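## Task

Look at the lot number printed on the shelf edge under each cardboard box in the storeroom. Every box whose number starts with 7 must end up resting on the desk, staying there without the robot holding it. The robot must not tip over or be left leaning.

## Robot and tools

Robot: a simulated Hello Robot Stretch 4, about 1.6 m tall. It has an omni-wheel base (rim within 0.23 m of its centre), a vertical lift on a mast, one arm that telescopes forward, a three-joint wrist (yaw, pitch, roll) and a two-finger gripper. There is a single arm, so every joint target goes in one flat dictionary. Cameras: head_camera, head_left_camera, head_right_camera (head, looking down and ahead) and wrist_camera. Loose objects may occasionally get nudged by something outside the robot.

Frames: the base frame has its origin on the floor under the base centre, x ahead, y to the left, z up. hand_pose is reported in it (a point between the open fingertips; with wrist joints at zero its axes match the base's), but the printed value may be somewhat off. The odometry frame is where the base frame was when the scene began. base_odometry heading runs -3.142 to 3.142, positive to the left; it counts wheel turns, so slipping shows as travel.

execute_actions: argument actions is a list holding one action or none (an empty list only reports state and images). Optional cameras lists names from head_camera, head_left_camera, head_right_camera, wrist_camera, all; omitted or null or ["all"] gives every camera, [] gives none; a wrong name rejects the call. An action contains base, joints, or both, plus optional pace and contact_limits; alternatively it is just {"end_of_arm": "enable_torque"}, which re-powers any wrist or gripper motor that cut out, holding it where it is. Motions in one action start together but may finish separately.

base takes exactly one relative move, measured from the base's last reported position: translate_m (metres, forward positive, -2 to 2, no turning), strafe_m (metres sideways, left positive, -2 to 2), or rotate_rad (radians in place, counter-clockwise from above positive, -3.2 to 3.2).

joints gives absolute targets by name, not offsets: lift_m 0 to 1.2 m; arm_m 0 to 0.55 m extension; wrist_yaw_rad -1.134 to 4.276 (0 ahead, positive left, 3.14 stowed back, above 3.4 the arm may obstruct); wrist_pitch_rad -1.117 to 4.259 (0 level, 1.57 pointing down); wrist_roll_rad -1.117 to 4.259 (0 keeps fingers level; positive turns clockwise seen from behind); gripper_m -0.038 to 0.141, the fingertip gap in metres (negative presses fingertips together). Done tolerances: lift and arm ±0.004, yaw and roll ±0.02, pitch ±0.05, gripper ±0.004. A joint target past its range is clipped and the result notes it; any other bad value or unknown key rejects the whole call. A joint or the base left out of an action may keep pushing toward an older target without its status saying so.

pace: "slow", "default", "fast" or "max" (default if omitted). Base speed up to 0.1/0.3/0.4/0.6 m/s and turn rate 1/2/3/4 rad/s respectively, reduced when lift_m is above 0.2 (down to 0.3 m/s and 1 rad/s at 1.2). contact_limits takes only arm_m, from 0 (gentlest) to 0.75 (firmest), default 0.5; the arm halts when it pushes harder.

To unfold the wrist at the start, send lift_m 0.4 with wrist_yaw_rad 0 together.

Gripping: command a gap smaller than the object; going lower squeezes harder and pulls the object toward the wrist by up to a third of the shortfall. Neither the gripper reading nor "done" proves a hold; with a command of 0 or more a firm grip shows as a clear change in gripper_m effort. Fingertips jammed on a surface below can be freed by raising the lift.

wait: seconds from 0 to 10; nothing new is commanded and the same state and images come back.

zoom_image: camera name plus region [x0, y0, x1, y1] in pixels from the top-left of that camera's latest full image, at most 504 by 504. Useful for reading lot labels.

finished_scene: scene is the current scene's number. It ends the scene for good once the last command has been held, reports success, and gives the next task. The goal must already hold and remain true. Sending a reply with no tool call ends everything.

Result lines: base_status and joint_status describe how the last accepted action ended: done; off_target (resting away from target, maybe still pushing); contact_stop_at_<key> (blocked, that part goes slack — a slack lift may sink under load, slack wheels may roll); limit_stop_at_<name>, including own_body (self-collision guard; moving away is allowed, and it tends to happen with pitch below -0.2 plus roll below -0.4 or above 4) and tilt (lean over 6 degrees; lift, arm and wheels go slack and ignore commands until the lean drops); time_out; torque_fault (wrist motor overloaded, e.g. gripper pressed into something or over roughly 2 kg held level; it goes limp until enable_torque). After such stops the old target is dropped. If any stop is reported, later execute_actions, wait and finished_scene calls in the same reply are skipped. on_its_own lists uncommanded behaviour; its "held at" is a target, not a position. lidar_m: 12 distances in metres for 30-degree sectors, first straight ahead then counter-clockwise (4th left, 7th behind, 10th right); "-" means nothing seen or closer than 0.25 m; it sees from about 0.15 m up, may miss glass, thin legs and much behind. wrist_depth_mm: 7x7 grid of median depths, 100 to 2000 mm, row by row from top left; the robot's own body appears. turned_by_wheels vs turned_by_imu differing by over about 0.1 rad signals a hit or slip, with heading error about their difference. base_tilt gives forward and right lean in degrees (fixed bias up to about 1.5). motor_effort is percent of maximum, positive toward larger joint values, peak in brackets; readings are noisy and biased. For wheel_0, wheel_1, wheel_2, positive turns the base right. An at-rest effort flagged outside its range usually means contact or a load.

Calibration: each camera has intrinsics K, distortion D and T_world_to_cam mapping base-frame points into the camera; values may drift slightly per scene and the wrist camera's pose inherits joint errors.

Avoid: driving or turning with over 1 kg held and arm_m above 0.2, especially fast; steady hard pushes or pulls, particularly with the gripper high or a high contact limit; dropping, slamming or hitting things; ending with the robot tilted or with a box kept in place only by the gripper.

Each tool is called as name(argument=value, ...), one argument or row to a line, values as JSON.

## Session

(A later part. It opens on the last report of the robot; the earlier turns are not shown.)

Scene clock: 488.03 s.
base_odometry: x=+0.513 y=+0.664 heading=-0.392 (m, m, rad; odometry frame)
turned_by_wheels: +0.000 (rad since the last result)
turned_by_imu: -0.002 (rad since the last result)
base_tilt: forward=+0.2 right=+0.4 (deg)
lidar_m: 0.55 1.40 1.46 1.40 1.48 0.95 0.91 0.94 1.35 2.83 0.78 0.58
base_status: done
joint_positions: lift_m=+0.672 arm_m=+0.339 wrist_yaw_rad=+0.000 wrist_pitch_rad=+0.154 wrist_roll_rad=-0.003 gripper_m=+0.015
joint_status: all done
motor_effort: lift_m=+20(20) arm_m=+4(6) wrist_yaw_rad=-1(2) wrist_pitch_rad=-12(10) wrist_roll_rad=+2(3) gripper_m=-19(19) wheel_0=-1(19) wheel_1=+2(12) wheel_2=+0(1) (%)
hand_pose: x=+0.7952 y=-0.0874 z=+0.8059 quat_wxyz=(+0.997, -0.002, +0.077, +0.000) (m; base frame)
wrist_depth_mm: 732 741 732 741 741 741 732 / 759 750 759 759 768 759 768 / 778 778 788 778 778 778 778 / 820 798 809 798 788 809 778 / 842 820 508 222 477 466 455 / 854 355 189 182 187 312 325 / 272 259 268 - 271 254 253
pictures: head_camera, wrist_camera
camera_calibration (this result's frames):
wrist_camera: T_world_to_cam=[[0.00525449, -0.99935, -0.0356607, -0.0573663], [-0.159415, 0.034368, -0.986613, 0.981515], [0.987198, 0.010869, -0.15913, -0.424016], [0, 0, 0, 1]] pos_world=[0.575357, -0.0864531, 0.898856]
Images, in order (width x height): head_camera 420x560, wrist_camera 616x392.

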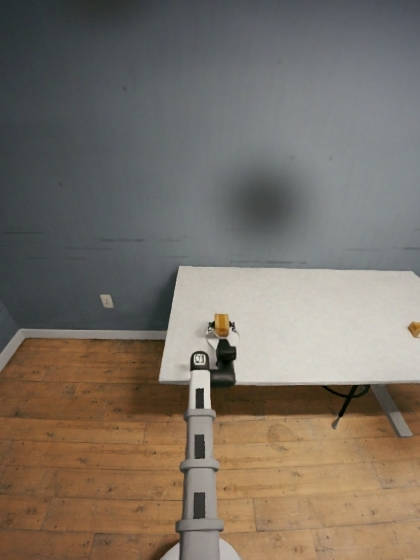

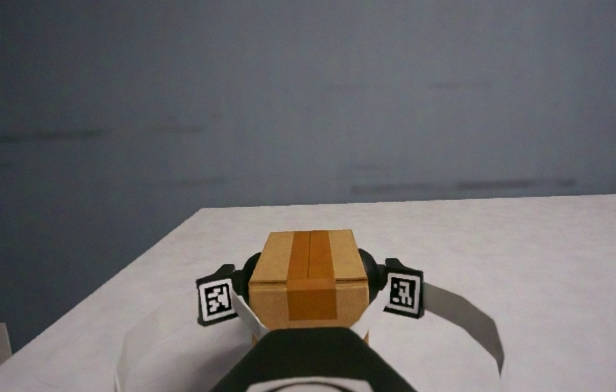

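execute_actions(
  actions=[
    {"joints": {"lift_m": 0.6315}, "pace": "default"},
  ],
  cameras=[],
)

execute_actions(
  actions=[
    {"joints": {"gripper_m": 0.09}},
  ],
  cameras=["wrist_camera"],
)

execute_actions(
  actions=[
    {"joints": {"arm_m": 0.22, "lift_m": 0.66}, "pace": "max"},
  ],
)

Scene clock: 498.63 s.
base_odometry: x=+0.513 y=+0.664 heading=-0.392 (m, m, rad; odometry frame)
turned_by_wheels: +0.000 (rad since the last result)
turned_by_imu: -0.001 (rad since the last result)
base_tilt: forward=+0.0 right=+0.3 (deg)
lidar_m: 0.57 1.41 1.46 1.40 1.49 0.96 0.90 0.96 1.34 2.83 0.78 0.57
base_status: not commanded
joint_positions: lift_m=+0.632 arm_m=+0.339 wrist_yaw_rad=+0.000 wrist_pitch_rad=+0.154 wrist_roll_rad=-0.003 gripper_m=+0.015
joint_status: all done
motor_effort: lift_m=+14(22) arm_m=+4(4) wrist_yaw_rad=-1(1) wrist_pitch_rad=-9(10) wrist_roll_rad=+1(1) gripper_m=-18(18) wheel_0=-1(1) wheel_1=+2(2) wheel_2=+0(0) (%)
hand_pose: x=+0.7953 y=-0.0874 z=+0.7659 quat_wxyz=(+0.997, -0.002, +0.077, +0.000) (m; base frame)
wrist_depth_mm: 741 732 732 741 741 741 741 / 759 759 759 759 768 768 768 / 778 798 778 788 778 788 788 / 809 798 707 661 634 609 591 / 831 399 384 221 368 357 351 / 277 273 188 182 187 237 250 / 210 196 205 - 207 188 193
pictures: none
No camera images: the call's "cameras" was empty. Leave "cameras" out to get every camera's image.

Scene clock: 500.20 s.
base_odometry: x=+0.513 y=+0.664 heading=-0.392 (m, m, rad; odometry frame)
turned_by_wheels: +0.000 (rad since the last result)
turned_by_imu: +0.000 (rad since the last result)
base_tilt: forward=+0.0 right=+0.4 (deg)
lidar_m: 0.55 1.39 1.44 1.41 1.49 0.96 0.90 0.96 1.34 2.82 0.80 0.58
base_status: not commanded
joint_positions: lift_m=+0.632 arm_m=+0.339 wrist_yaw_rad=+0.000 wrist_pitch_rad=+0.153 wrist_roll_rad=-0.003 gripper_m=+0.090
joint_status: all done
motor_effort: lift_m=+14(14) arm_m=+4(4) wrist_yaw_rad=-1(1) wrist_pitch_rad=-7(9) wrist_roll_rad=+2(2) gripper_m=-2(20) wheel_0=-1(1) wheel_1=+2(2) wheel_2=+0(0) (%)
hand_pose: x=+0.7953 y=-0.0874 z=+0.7661 quat_wxyz=(+0.997, -0.002, +0.076, +0.000) (m; base frame)
wrist_depth_mm: 741 741 732 741 732 741 741 / 759 750 759 768 759 759 759 / 788 778 778 778 788 778 778 / 809 798 699 676 647 621 591 / 831 399 389 234 368 362 351 / 279 274 200 195 200 252 251 / 211 199 207 - 208 189 194
pictures: wrist_camera
camera_calibration (this result's frames):
wrist_camera: T_world_to_cam=[[0.0052813, -0.99935, -0.0356569, -0.05881], [-0.158676, 0.0343681, -0.986732, 0.941756], [0.987317, 0.0108691, -0.158391, -0.431047], [0, 0, 0, 1]] pos_world=[0.575324, -0.0864531, 0.85889]
Images, in order (width x height): wrist_camera 616x392.

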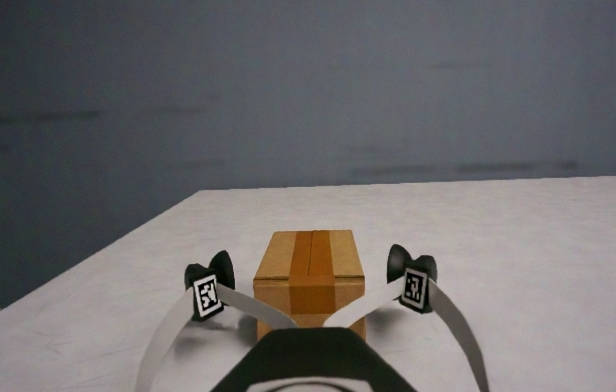

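Scene clock: 501.30 s.
base_odometry: x=+0.513 y=+0.664 heading=-0.392 (m, m, rad; odometry frame)
turned_by_wheels: +0.000 (rad since the last result)
turned_by_imu: +0.000 (rad since the last result)
base_tilt: forward=+0.1 right=+0.4 (deg)
lidar_m: 0.56 1.38 1.45 1.39 1.49 0.95 0.91 0.97 1.35 2.82 0.80 0.60
base_status: not commanded
joint_positions: lift_m=+0.660 arm_m=+0.221 wrist_yaw_rad=+0.000 wrist_pitch_rad=+0.153 wrist_roll_rad=-0.003 gripper_m=+0.090
joint_status: all done
motor_effort: lift_m=+21(22) arm_m=-4(5) wrist_yaw_rad=+0(2) wrist_pitch_rad=-6(7) wrist_roll_rad=+3(1) gripper_m=-2(2) wheel_0=-1(1) wheel_1=+2(2) wheel_2=+0(0) (%)
hand_pose: x=+0.6768 y=-0.0875 z=+0.7941 quat_wxyz=(+0.997, -0.002, +0.076, +0.000) (m; base frame)
wrist_depth_mm: 866 842 854 842 842 854 866 / 878 878 891 866 878 891 878 / 904 904 904 904 904 904 917 / 946 931 917 820 798 750 715 / 960 946 473 343 449 436 430 / 991 334 204 322 282 307 304 / 256 243 262 - 253 230 237
pictures: head_camera, head_left_camera, head_right_camera, wrist_camera
camera_calibration (this result's frames):
wrist_camera: T_world_to_cam=[[0.00499369, -0.999352, -0.0356556, -0.0570753], [-0.158419, 0.0344151, -0.986772, 0.950488], [0.987359, 0.0105762, -0.158145, -0.309848], [0, 0, 0, 1]] pos_world=[0.456792, -0.0864724, 0.886879]
Images, in order (width x height): head_camera 420x560, head_left_camera 420x672, head_right_camera 420x672, wrist_camera 616x392.

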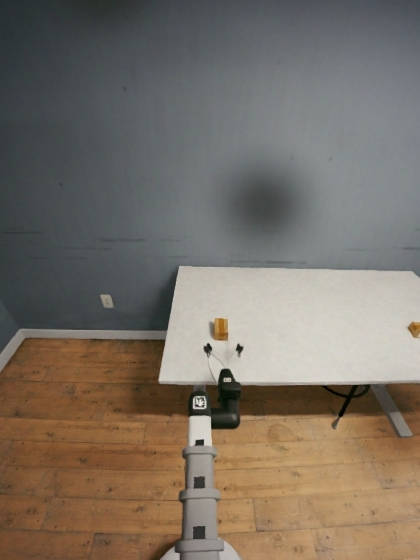

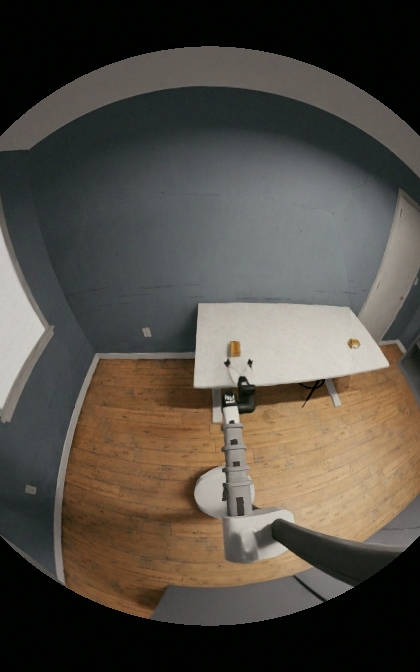

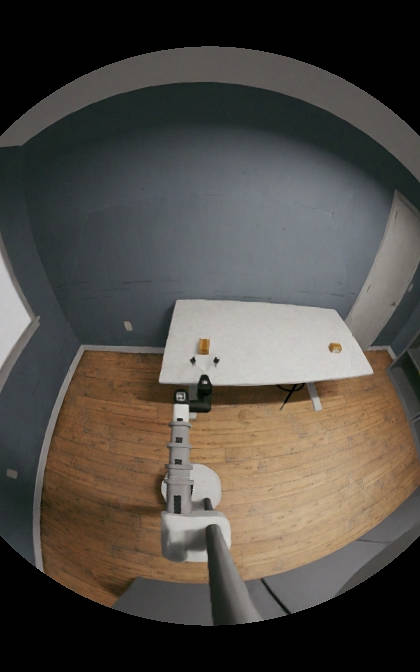

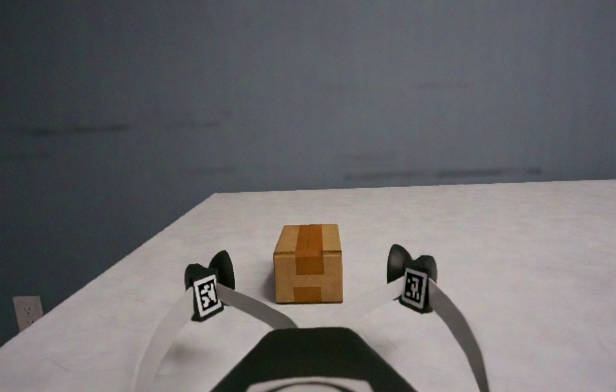

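finished_scene(
  scene=2,
)

The scene is finished: the task was done.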